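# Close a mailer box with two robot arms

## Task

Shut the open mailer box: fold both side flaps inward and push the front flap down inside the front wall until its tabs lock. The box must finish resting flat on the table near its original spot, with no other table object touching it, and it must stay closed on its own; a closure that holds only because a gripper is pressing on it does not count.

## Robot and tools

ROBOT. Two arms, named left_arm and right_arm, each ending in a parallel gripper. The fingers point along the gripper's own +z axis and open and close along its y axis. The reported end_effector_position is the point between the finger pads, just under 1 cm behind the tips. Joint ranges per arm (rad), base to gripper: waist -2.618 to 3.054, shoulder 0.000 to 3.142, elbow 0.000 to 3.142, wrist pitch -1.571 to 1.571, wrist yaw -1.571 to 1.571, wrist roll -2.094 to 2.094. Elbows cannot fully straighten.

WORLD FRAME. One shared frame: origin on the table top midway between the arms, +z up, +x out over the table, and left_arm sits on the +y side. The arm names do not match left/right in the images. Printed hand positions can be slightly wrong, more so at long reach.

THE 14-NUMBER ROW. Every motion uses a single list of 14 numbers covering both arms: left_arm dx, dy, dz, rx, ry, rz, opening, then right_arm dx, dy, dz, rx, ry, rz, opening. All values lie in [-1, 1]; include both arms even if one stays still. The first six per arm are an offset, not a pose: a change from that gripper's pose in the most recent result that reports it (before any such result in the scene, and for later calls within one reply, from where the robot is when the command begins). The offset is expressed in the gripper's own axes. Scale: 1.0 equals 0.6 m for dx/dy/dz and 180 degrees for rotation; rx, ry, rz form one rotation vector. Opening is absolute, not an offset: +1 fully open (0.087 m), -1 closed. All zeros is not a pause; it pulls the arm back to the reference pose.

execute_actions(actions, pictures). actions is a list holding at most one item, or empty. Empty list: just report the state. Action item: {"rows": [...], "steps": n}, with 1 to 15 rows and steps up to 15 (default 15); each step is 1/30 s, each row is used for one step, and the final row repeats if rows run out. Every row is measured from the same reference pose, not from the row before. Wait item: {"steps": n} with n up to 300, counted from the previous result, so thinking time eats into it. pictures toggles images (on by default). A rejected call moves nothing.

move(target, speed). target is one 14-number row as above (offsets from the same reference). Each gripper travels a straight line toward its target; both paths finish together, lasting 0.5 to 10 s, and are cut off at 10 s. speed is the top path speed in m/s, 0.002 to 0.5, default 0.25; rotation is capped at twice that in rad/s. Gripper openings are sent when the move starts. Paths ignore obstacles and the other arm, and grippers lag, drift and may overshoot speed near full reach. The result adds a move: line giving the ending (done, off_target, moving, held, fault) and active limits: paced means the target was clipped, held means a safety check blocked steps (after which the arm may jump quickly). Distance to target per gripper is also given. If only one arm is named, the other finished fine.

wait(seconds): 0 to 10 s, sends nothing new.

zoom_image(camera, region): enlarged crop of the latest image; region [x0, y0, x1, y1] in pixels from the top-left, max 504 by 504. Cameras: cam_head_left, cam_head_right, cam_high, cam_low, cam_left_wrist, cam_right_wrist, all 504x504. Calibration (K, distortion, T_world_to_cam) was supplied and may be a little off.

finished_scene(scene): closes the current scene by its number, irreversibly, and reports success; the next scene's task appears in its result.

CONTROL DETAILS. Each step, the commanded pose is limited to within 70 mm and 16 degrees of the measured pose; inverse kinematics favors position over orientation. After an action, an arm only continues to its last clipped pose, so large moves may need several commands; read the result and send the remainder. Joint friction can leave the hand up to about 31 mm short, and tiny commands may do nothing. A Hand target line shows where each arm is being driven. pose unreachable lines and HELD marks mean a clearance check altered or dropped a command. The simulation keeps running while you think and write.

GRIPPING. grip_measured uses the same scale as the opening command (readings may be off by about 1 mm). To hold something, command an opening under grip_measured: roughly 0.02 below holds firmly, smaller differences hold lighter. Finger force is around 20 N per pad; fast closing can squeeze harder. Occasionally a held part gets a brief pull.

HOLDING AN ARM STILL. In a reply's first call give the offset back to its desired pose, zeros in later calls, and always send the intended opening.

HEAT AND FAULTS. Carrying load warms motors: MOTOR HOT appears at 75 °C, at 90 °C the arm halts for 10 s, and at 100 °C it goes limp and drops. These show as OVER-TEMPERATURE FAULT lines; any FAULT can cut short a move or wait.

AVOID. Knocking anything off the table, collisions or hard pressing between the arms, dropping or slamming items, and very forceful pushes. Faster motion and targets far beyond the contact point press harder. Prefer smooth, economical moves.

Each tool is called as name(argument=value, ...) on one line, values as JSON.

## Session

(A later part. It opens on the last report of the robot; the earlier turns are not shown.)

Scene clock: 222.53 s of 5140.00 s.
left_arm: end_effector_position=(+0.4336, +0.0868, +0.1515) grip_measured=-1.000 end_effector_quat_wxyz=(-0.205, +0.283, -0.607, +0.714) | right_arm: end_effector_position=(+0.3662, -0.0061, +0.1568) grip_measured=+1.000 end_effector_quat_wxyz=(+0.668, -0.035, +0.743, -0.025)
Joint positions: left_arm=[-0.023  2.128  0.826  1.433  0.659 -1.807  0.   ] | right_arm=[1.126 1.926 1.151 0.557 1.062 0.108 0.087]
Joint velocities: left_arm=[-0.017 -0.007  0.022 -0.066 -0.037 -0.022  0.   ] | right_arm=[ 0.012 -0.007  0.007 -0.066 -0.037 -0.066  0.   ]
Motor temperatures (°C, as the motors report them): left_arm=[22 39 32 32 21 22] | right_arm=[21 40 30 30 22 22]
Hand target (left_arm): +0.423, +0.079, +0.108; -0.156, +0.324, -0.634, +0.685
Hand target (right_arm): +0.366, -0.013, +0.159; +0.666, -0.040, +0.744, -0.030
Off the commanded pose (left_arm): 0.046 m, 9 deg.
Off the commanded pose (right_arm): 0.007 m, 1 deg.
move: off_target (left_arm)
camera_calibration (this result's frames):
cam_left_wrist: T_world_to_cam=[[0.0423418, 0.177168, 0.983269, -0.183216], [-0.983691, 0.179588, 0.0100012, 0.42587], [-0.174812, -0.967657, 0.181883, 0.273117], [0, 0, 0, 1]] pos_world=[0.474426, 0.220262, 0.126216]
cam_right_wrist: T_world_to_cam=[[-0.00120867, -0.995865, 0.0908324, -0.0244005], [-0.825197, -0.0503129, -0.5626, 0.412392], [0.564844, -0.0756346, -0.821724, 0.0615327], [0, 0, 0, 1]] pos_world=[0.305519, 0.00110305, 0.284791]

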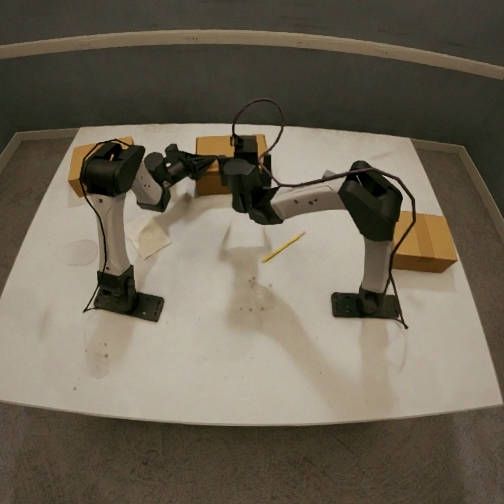

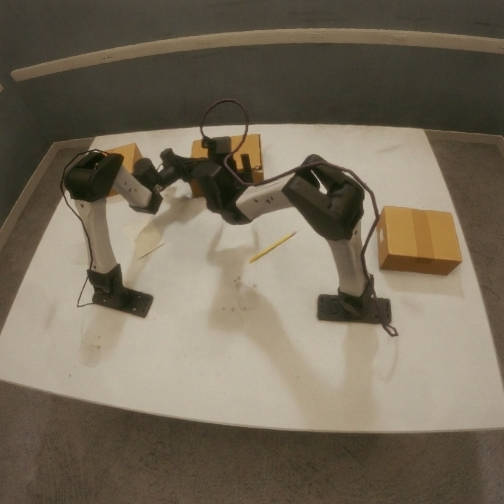

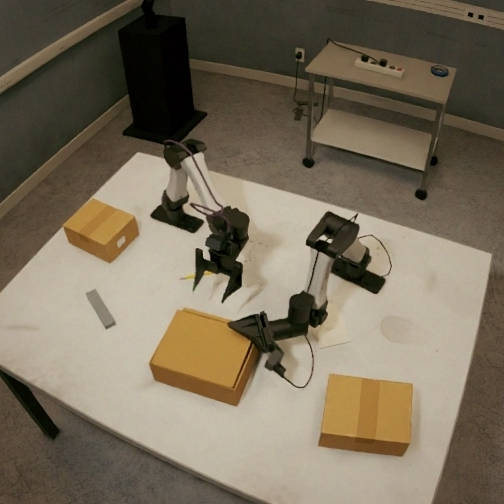

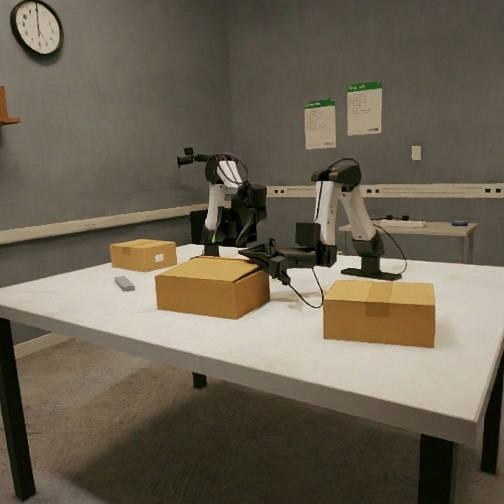

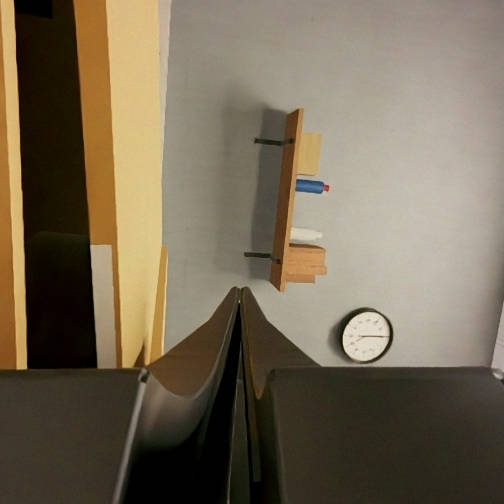

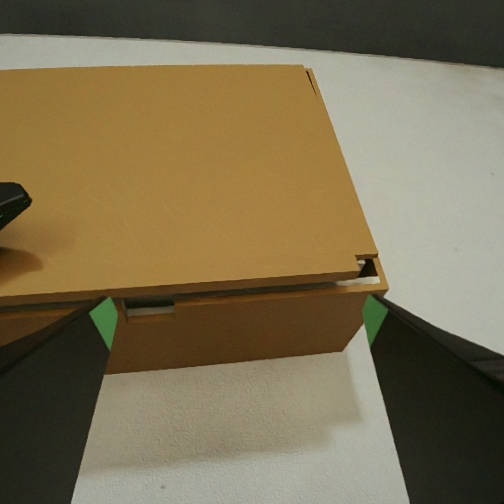

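move(target=[0,0,0,0,0,0,-1, -0.01,-0.02,0.13,0,0.25,0,1], speed=0.12)

move(target=[0,0,0,0,0,0,-1, 0.075,0,0.095,0,0,0,1], speed=0.05)

Scene clock: 229.97 s of 5140.00 s.
left_arm: end_effector_position=(+0.4334, +0.0870, +0.1535) grip_measured=-1.000 end_effector_quat_wxyz=(-0.208, +0.280, -0.605, +0.716) | right_arm: end_effector_position=(+0.4426, -0.0155, +0.1585) grip_measured=+1.000 end_effector_quat_wxyz=(+0.345, -0.030, +0.938, -0.024)
Joint positions: left_arm=[-0.023  2.127  0.825  1.442  0.658 -1.808  0.   ] | right_arm=[ 0.826  2.556  2.827 -1.315  0.494  0.581  0.087]
Joint velocities: left_arm=[ 0.007  0.022 -0.027  0.022 -0.037 -0.022  0.   ] | right_arm=[-0.007 -0.002 -0.002 -0.051 -0.037 -0.154  0.   ]
Motor temperatures (°C, as the motors report them): left_arm=[22 39 31 32 21 22] | right_arm=[21 40 31 30 22 22]
Hand target (left_arm): +0.434, +0.087, +0.151; -0.205, +0.283, -0.607, +0.714
Hand target (right_arm): +0.443, -0.017, +0.157; +0.341, -0.025, +0.939, -0.022
Off the commanded pose (left_arm): 0.002 m, 1 deg.
Off the commanded pose (right_arm): 0.004 m, 2 deg.
elbow stopped short (right arm): the move would have taken joint 3 (elbow) straighter than the controller allows; a more bent joint 3 avoids this.
After step 90, 0.30 s passed at rest.
move: done
camera_calibration (this result's frames):
cam_left_wrist: T_world_to_cam=[[0.033193, 0.17945, 0.983207, -0.181399], [-0.984003, 0.178153, 0.00070432, 0.427328], [-0.175035, -0.967502, 0.182492, 0.272926], [0, 0, 0, 1]] pos_world=[0.474285, 0.220478, 0.128245]
cam_right_wrist: T_world_to_cam=[[0.0309982, -0.995877, 0.0852508, -0.0472654], [-0.98679, -0.0169229, 0.16112, 0.433248], [-0.159013, -0.089119, -0.983246, 0.364839], [0, 0, 0, 1]] pos_world=[0.487004, -0.00722467, 0.29295]

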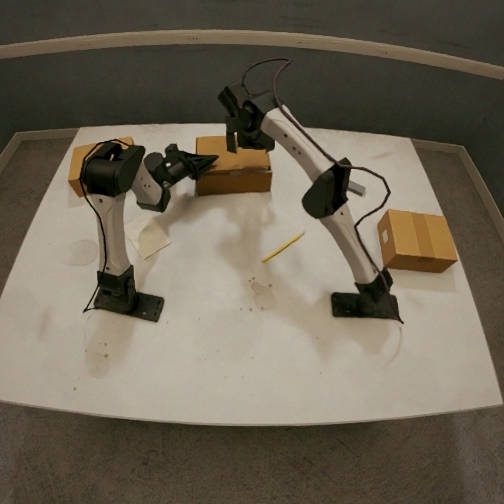

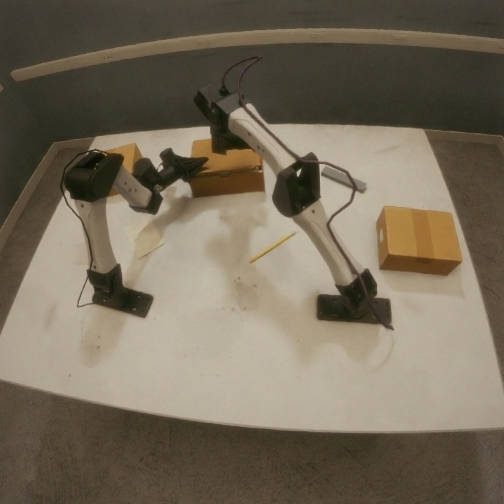

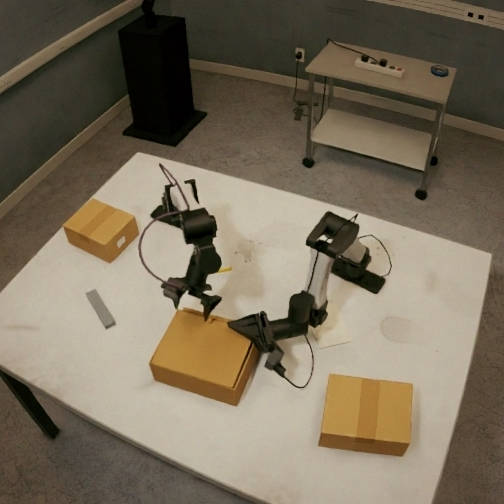

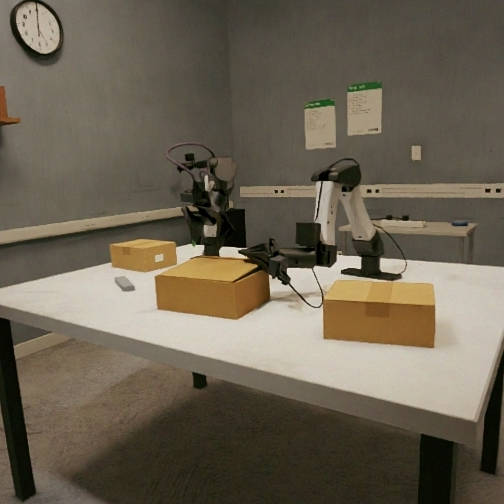

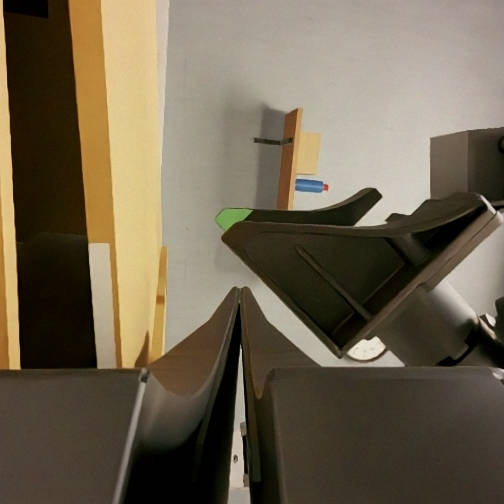

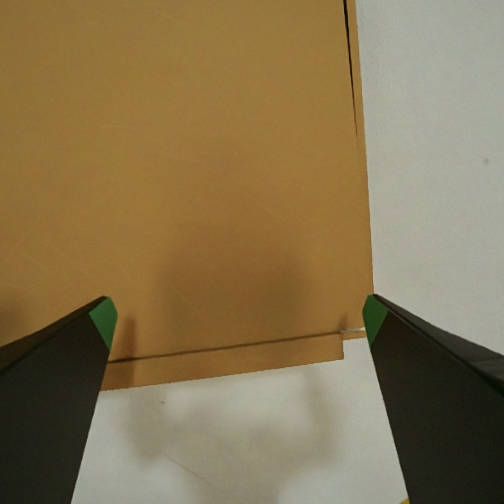

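Scene clock: 231.67 s of 5140.00 s.
left_arm: end_effector_position=(+0.4334, +0.0870, +0.1537) grip_measured=-1.000 end_effector_quat_wxyz=(-0.208, +0.280, -0.605, +0.716) | right_arm: end_effector_position=(+0.4377, -0.0212, +0.1122) grip_measured=+1.000 end_effector_quat_wxyz=(+0.350, -0.032, +0.936, -0.022)
Joint positions: left_arm=[-0.023  2.127  0.825  1.443  0.658 -1.808  0.   ] | right_arm=[ 0.826  2.316  2.186 -0.9    0.495  0.573  0.087]
Joint velocities: left_arm=[-0.022 -0.007 -0.017  0.081 -0.007 -0.007  0.   ] | right_arm=[ 0.002 -0.002 -0.022  0.007 -0.037 -0.007  0.   ]
Motor temperatures (°C, as the motors report them): left_arm=[22 39 31 32 21 22] | right_arm=[21 40 31 30 22 22]
Hand target (left_arm): +0.433, +0.087, +0.153; -0.208, +0.280, -0.605, +0.716
Hand target (right_arm): +0.444, -0.021, +0.086; +0.344, -0.030, +0.938, -0.025
Off the commanded pose (left_arm): 0.000 m, 0 deg.
Off the commanded pose (right_arm): 0.027 m, 1 deg.
move: off_target (right_arm)
camera_calibration (this result's frames):
cam_left_wrist: T_world_to_cam=[[0.0320883, 0.179663, 0.983205, -0.181147], [-0.984003, 0.178153, -0.000440022, 0.427463], [-0.17524, -0.967462, 0.182506, 0.272971], [0, 0, 0, 1]] pos_world=[0.474273, 0.220481, 0.128474]
cam_right_wrist: T_world_to_cam=[[0.0351776, -0.995983, 0.0823417, -0.0502815], [-0.988362, -0.0224698, 0.150455, 0.437556], [-0.148, -0.086676, -0.985182, 0.313547], [0, 0, 0, 1]] pos_world=[0.480637, -0.0130707, 0.247208]

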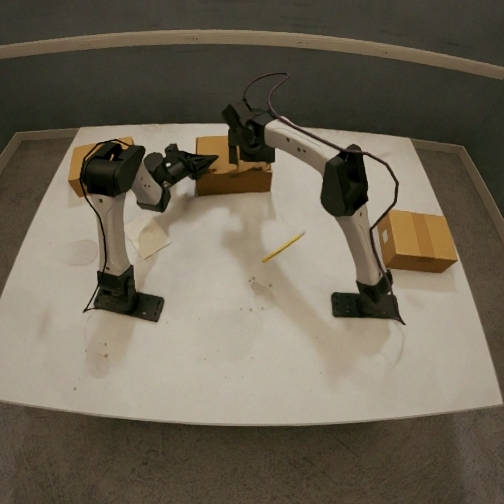

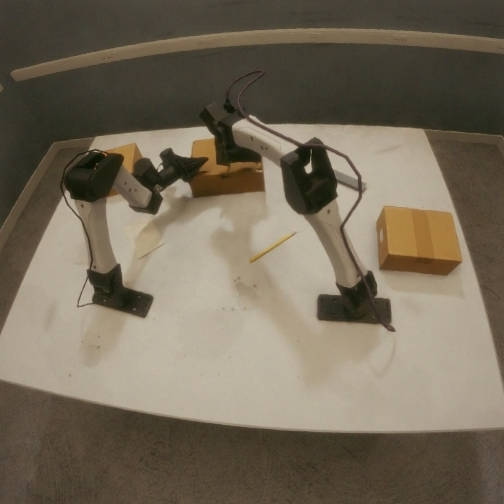

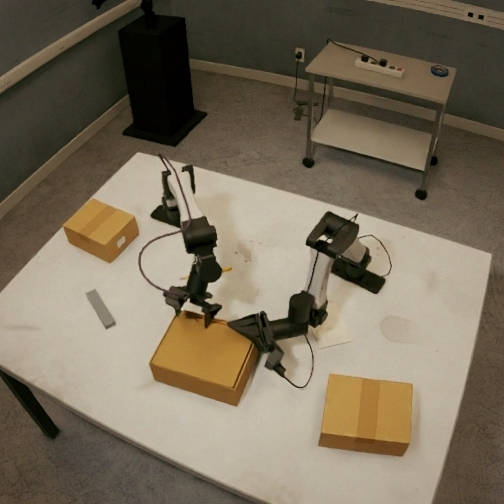

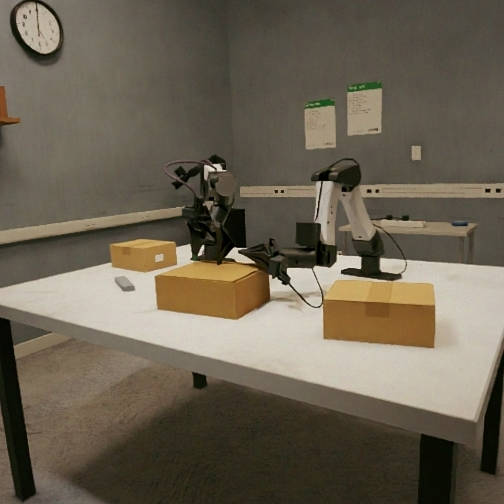

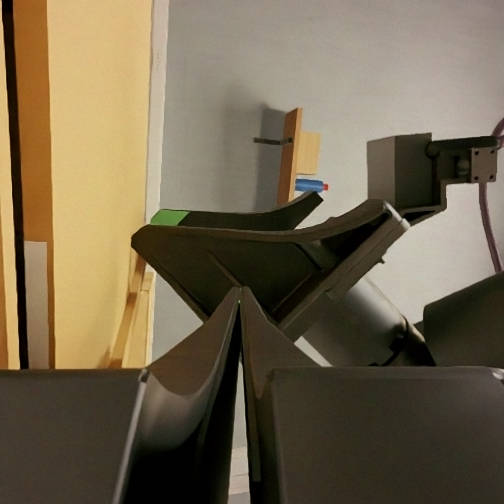

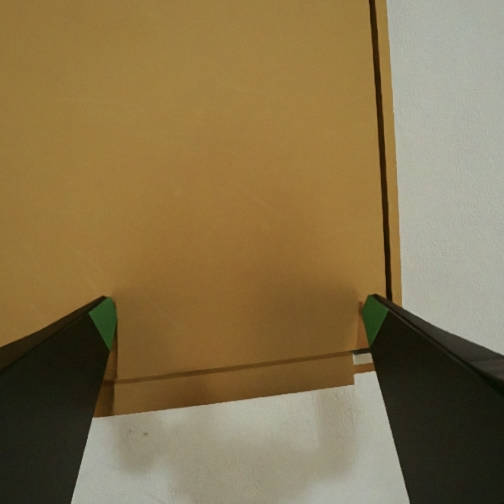

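Press more; lift left away.

move(target=[0,-0.08,-0.1,0,0,0,-1, 0.05,0,0.06,0,0,0,1], speed=0.05)

move(target=[0,0,0,0,0,0,-1, -0.06,0,-0.07,0,0,0,1], speed=0.08)

Scene clock: 235.63 s of 5140.00 s.
left_arm: end_effector_position=(+0.3996, +0.1378, +0.2045) grip_measured=-1.000 end_effector_quat_wxyz=(-0.226, +0.260, -0.600, +0.722) | right_arm: end_effector_position=(+0.4381, -0.0213, +0.1089) grip_measured=+1.000 end_effector_quat_wxyz=(+0.372, -0.024, +0.928, -0.003)
Joint positions: left_arm=[ 0.115  1.876  0.68   1.405  0.795 -1.827  0.   ] | right_arm=[ 0.826  2.241  2.021 -0.748  0.497  0.571  0.087]
Joint velocities: left_arm=[ 0.002 -0.002 -0.007 -0.022  0.051 -0.022  0.   ] | right_arm=[ 0.002 -0.027  0.007 -0.007 -0.125 -0.037  0.   ]
Motor temperatures (°C, as the motors report them): left_arm=[22 39 31 32 21 22] | right_arm=[21 40 30 30 22 22]
Hand target (left_arm): +0.397, +0.141, +0.195; -0.209, +0.279, -0.606, +0.715
Hand target (right_arm): +0.437, -0.026, +0.067; +0.349, -0.032, +0.936, -0.022
Off the commanded pose (left_arm): 0.011 m, 3 deg.
Off the commanded pose (right_arm): 0.044 m, 4 deg.
move: off_target (left_arm, right_arm)
camera_calibration (this result's frames):
cam_left_wrist: T_world_to_cam=[[-0.023291, 0.176376, 0.984047, -0.216812], [-0.982579, 0.177499, -0.0550703, 0.395947], [-0.184381, -0.968187, 0.169169, 0.313428], [0, 0, 0, 1]] pos_world=[0.44179, 0.271417, 0.182136]
cam_right_wrist: T_world_to_cam=[[0.0334782, -0.99854, 0.0424033, -0.0451335], [-0.994139, -0.0289069, 0.104174, 0.445799], [-0.102796, -0.0456423, -0.993655, 0.292343], [0, 0, 0, 1]] pos_world=[0.474749, -0.0188377, 0.245961]

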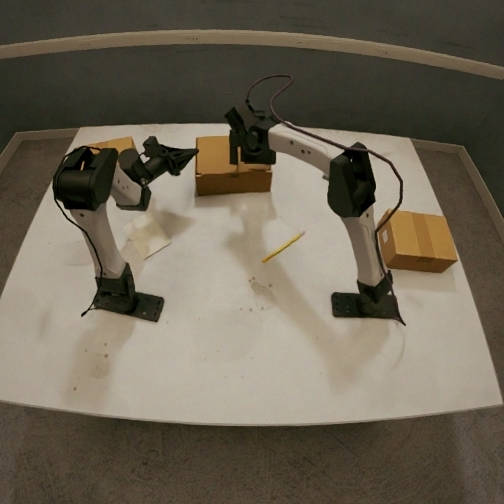

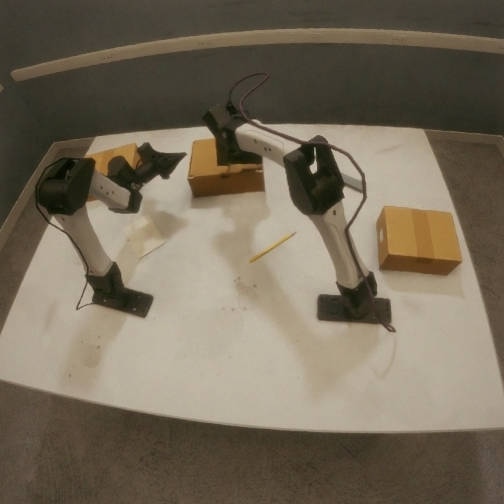

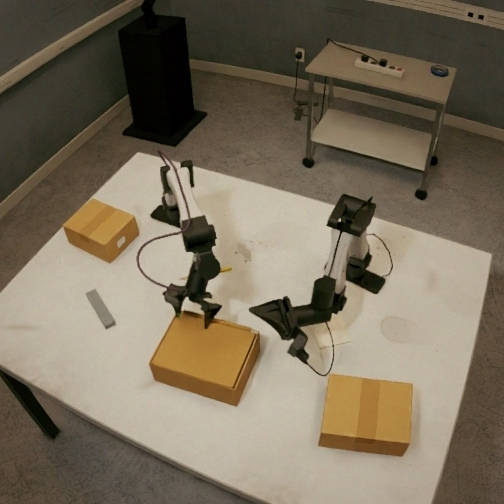

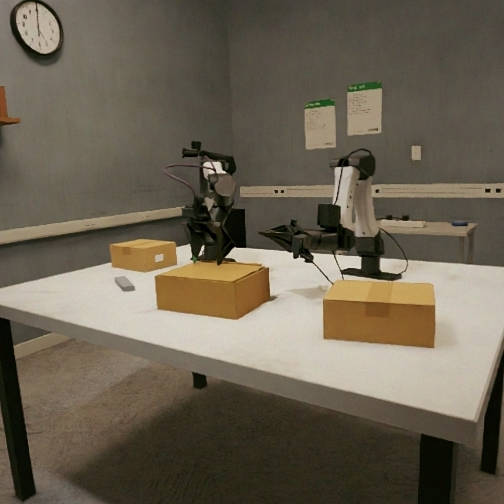

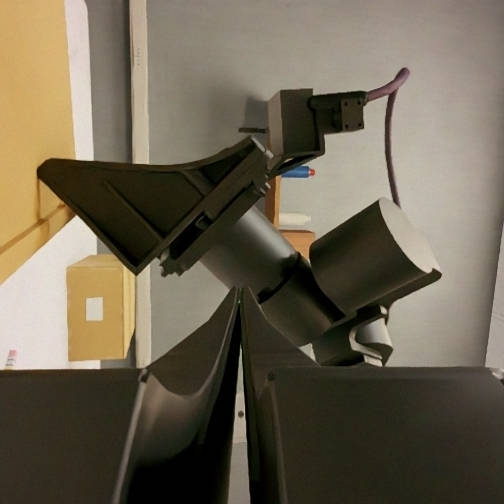

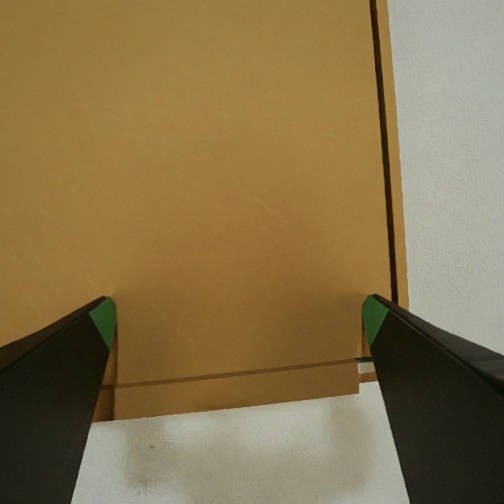

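Scene clock: 237.00 s of 5140.00 s.
left_arm: end_effector_position=(+0.3997, +0.1378, +0.2045) grip_measured=-1.000 end_effector_quat_wxyz=(-0.226, +0.260, -0.600, +0.722) | right_arm: end_effector_position=(+0.4354, -0.0240, +0.1619) grip_measured=+1.000 end_effector_quat_wxyz=(+0.370, -0.025, +0.929, -0.004)
Joint positions: left_arm=[ 0.115  1.876  0.68   1.404  0.795 -1.827  0.   ] | right_arm=[ 0.826  2.265  2.275 -0.981  0.497  0.571  0.087]
Joint velocities: left_arm=[-0.027  0.012  0.007 -0.081  0.037 -0.037  0.   ] | right_arm=[ 0.002 -0.012  0.007 -0.022  0.007 -0.081  0.   ]
Motor temperatures (°C, as the motors report them): left_arm=[22 39 31 32 21 22] | right_arm=[21 40 30 30 22 22]
Hand target (left_arm): +0.400, +0.138, +0.205; -0.226, +0.260, -0.600, +0.722
Hand target (right_arm): +0.435, -0.020, +0.164; +0.372, -0.025, +0.928, -0.003
Off the commanded pose (left_arm): 0.000 m, 0 deg.
Off the commanded pose (right_arm): 0.004 m, 0 deg.
move: done
camera_calibration (this result's frames):
cam_left_wrist: T_world_to_cam=[[-0.0229161, 0.176356, 0.98406, -0.2169], [-0.9826, 0.1775, -0.0546924, 0.395892], [-0.184316, -0.96819, 0.16922, 0.313405], [0, 0, 0, 1]] pos_world=[0.441799, 0.271416, 0.18206]
cam_right_wrist: T_world_to_cam=[[0.0335966, -0.998422, 0.044994, -0.0504148], [-0.993853, -0.0286234, 0.106944, 0.436972], [-0.105488, -0.0483104, -0.993246, 0.34558], [0, 0, 0, 1]] pos_world=[0.472434, -0.0211325, 0.298783]

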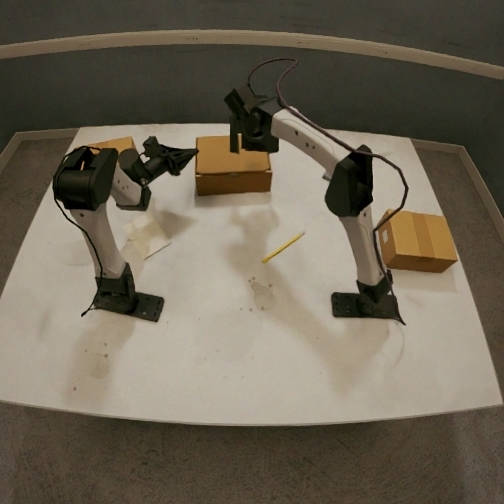

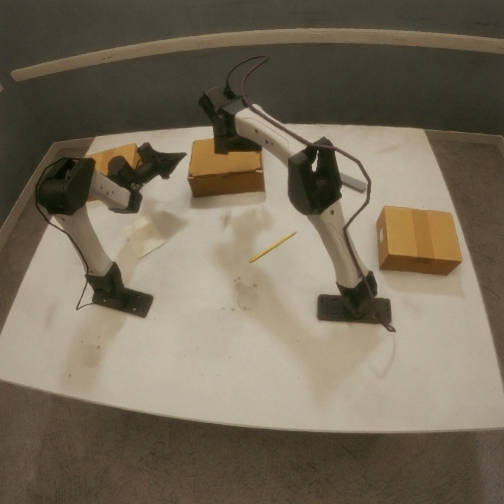

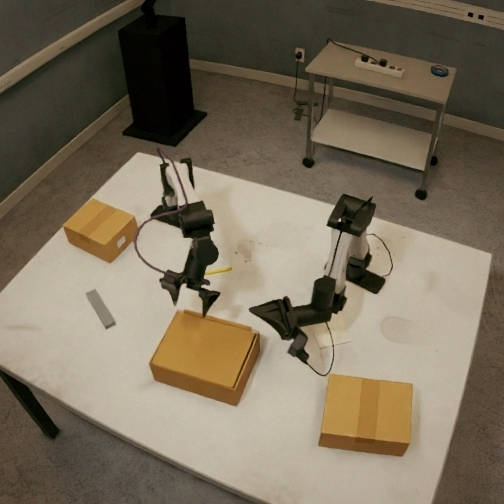

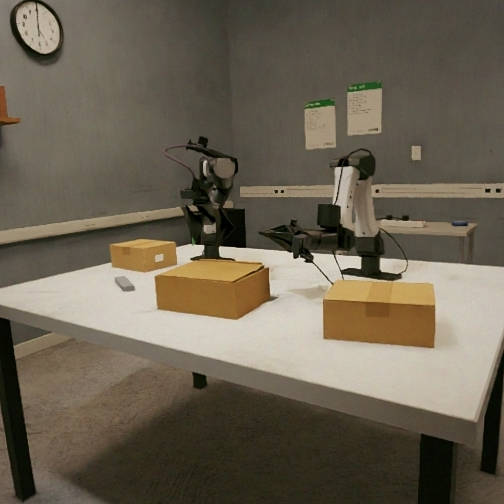

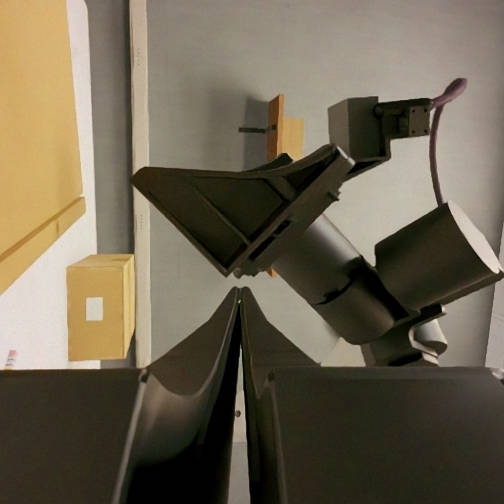

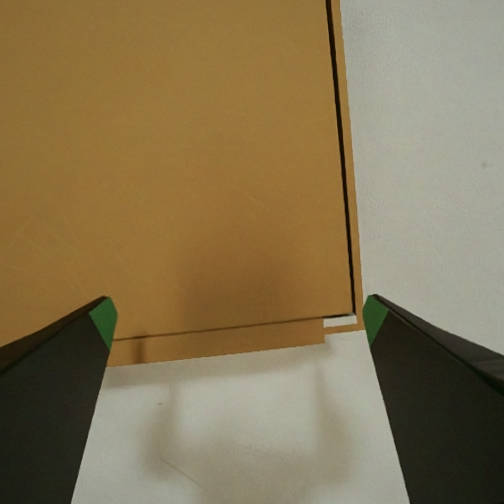

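wait(seconds=2)

zoom_image(camera="cam_low", region=[140, 240, 290, 330])

Scene clock: 240.50 s of 5140.00 s.
left_arm: end_effector_position=(+0.3997, +0.1378, +0.2045) grip_measured=-1.000 end_effector_quat_wxyz=(-0.226, +0.260, -0.600, +0.722) | right_arm: end_effector_position=(+0.4353, -0.0241, +0.1618) grip_measured=+1.000 end_effector_quat_wxyz=(+0.370, -0.025, +0.929, -0.004)
Joint positions: left_arm=[ 0.115  1.876  0.68   1.404  0.795 -1.827  0.   ] | right_arm=[ 0.826  2.265  2.275 -0.982  0.497  0.571  0.087]
Joint velocities: left_arm=[-0.002  0.002  0.002 -0.022  0.066  0.022  0.   ] | right_arm=[-0.012 -0.007 -0.002  0.081 -0.051  0.066  0.   ]
Motor temperatures (°C, as the motors report them): left_arm=[22 39 31 32 21 22] | right_arm=[21 40 31 30 22 22]
Hand target (left_arm): +0.400, +0.138, +0.205; -0.226, +0.260, -0.600, +0.722
Hand target (right_arm): +0.435, -0.020, +0.164; +0.372, -0.025, +0.928, -0.003
Off the commanded pose (left_arm): 0.000 m, 0 deg.
Off the commanded pose (right_arm): 0.005 m, 0 deg.
Steps of this call (steps 1 to 90: nothing new was sent; then 0.50 s passed at rest). Readings (end_effector_position):
1: left_arm (+0.3997, +0.1378, +0.2045) | right_arm (+0.4353, -0.0240, +0.1618)
2: left_arm (+0.3997, +0.1378, +0.2045) | right_arm (+0.4353, -0.0240, +0.1618)
4: left_arm (+0.3997, +0.1378, +0.2045) | right_arm (+0.4353, -0.0240, +0.1618)
8: left_arm (+0.3997, +0.1378, +0.2045) | right_arm (+0.4353, -0.0241, +0.1618)
90: the state above
camera_calibration (this result's frames):
cam_left_wrist: T_world_to_cam=[[-0.0229161, 0.176356, 0.98406, -0.2169], [-0.9826, 0.1775, -0.0546924, 0.395892], [-0.184316, -0.96819, 0.16922, 0.313405], [0, 0, 0, 1]] pos_world=[0.441799, 0.271416, 0.18206]
cam_right_wrist: T_world_to_cam=[[0.0336211, -0.998398, 0.0455121, -0.0506175], [-0.993795, -0.0285658, 0.107498, 0.436747], [-0.106026, -0.0488439, -0.993163, 0.345689], [0, 0, 0, 1]] pos_world=[0.472391, -0.0211756, 0.29868]

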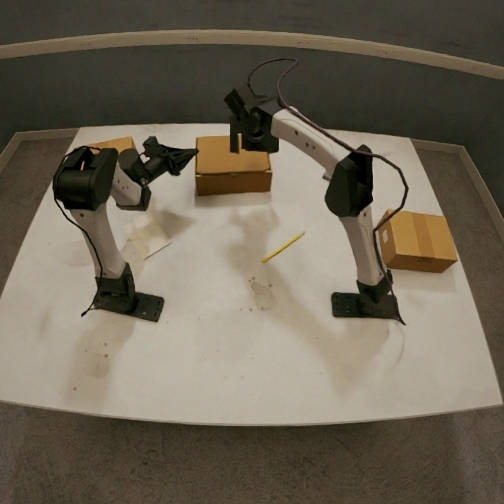

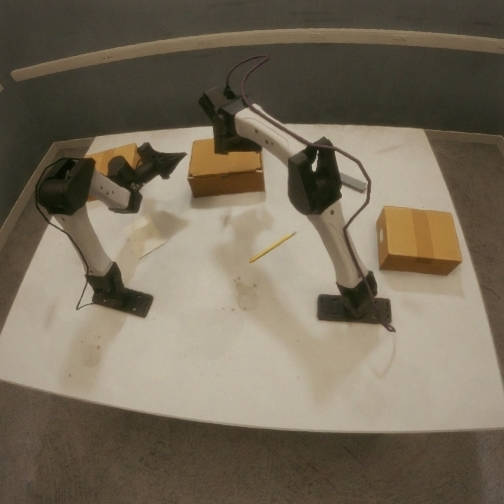

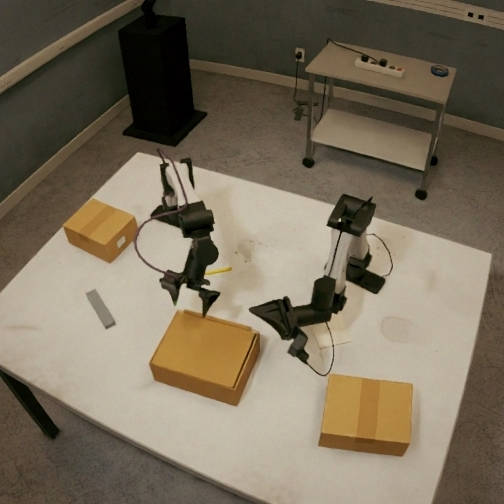

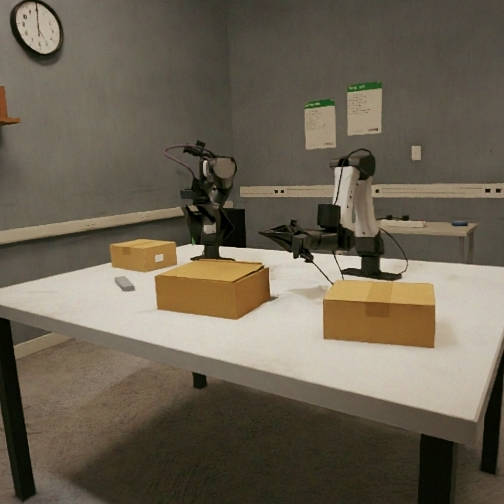

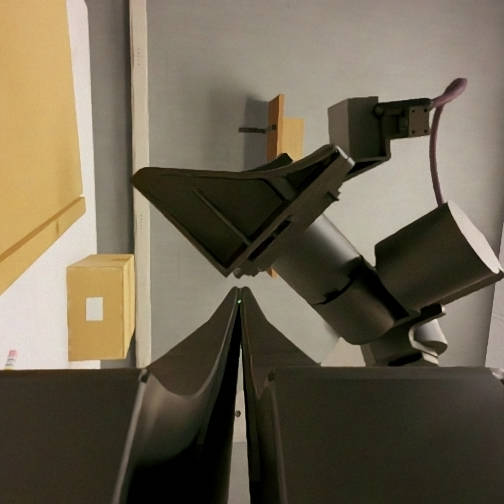

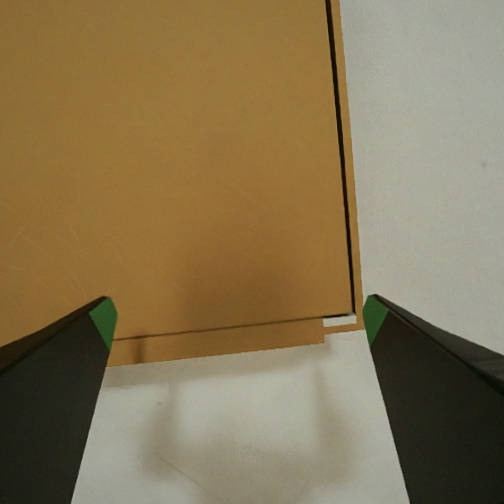

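Region (140, 240, 290, 330) of cam_low's 504x504 image, scaled by 3.360, with more detail than that image has; it fills the top 302 rows of this view, and the rest is white.

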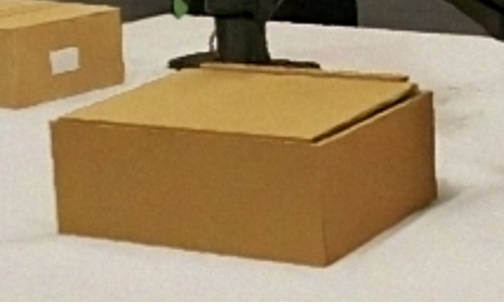

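finished_scene(scene=1)

The scene is finished: the task was done.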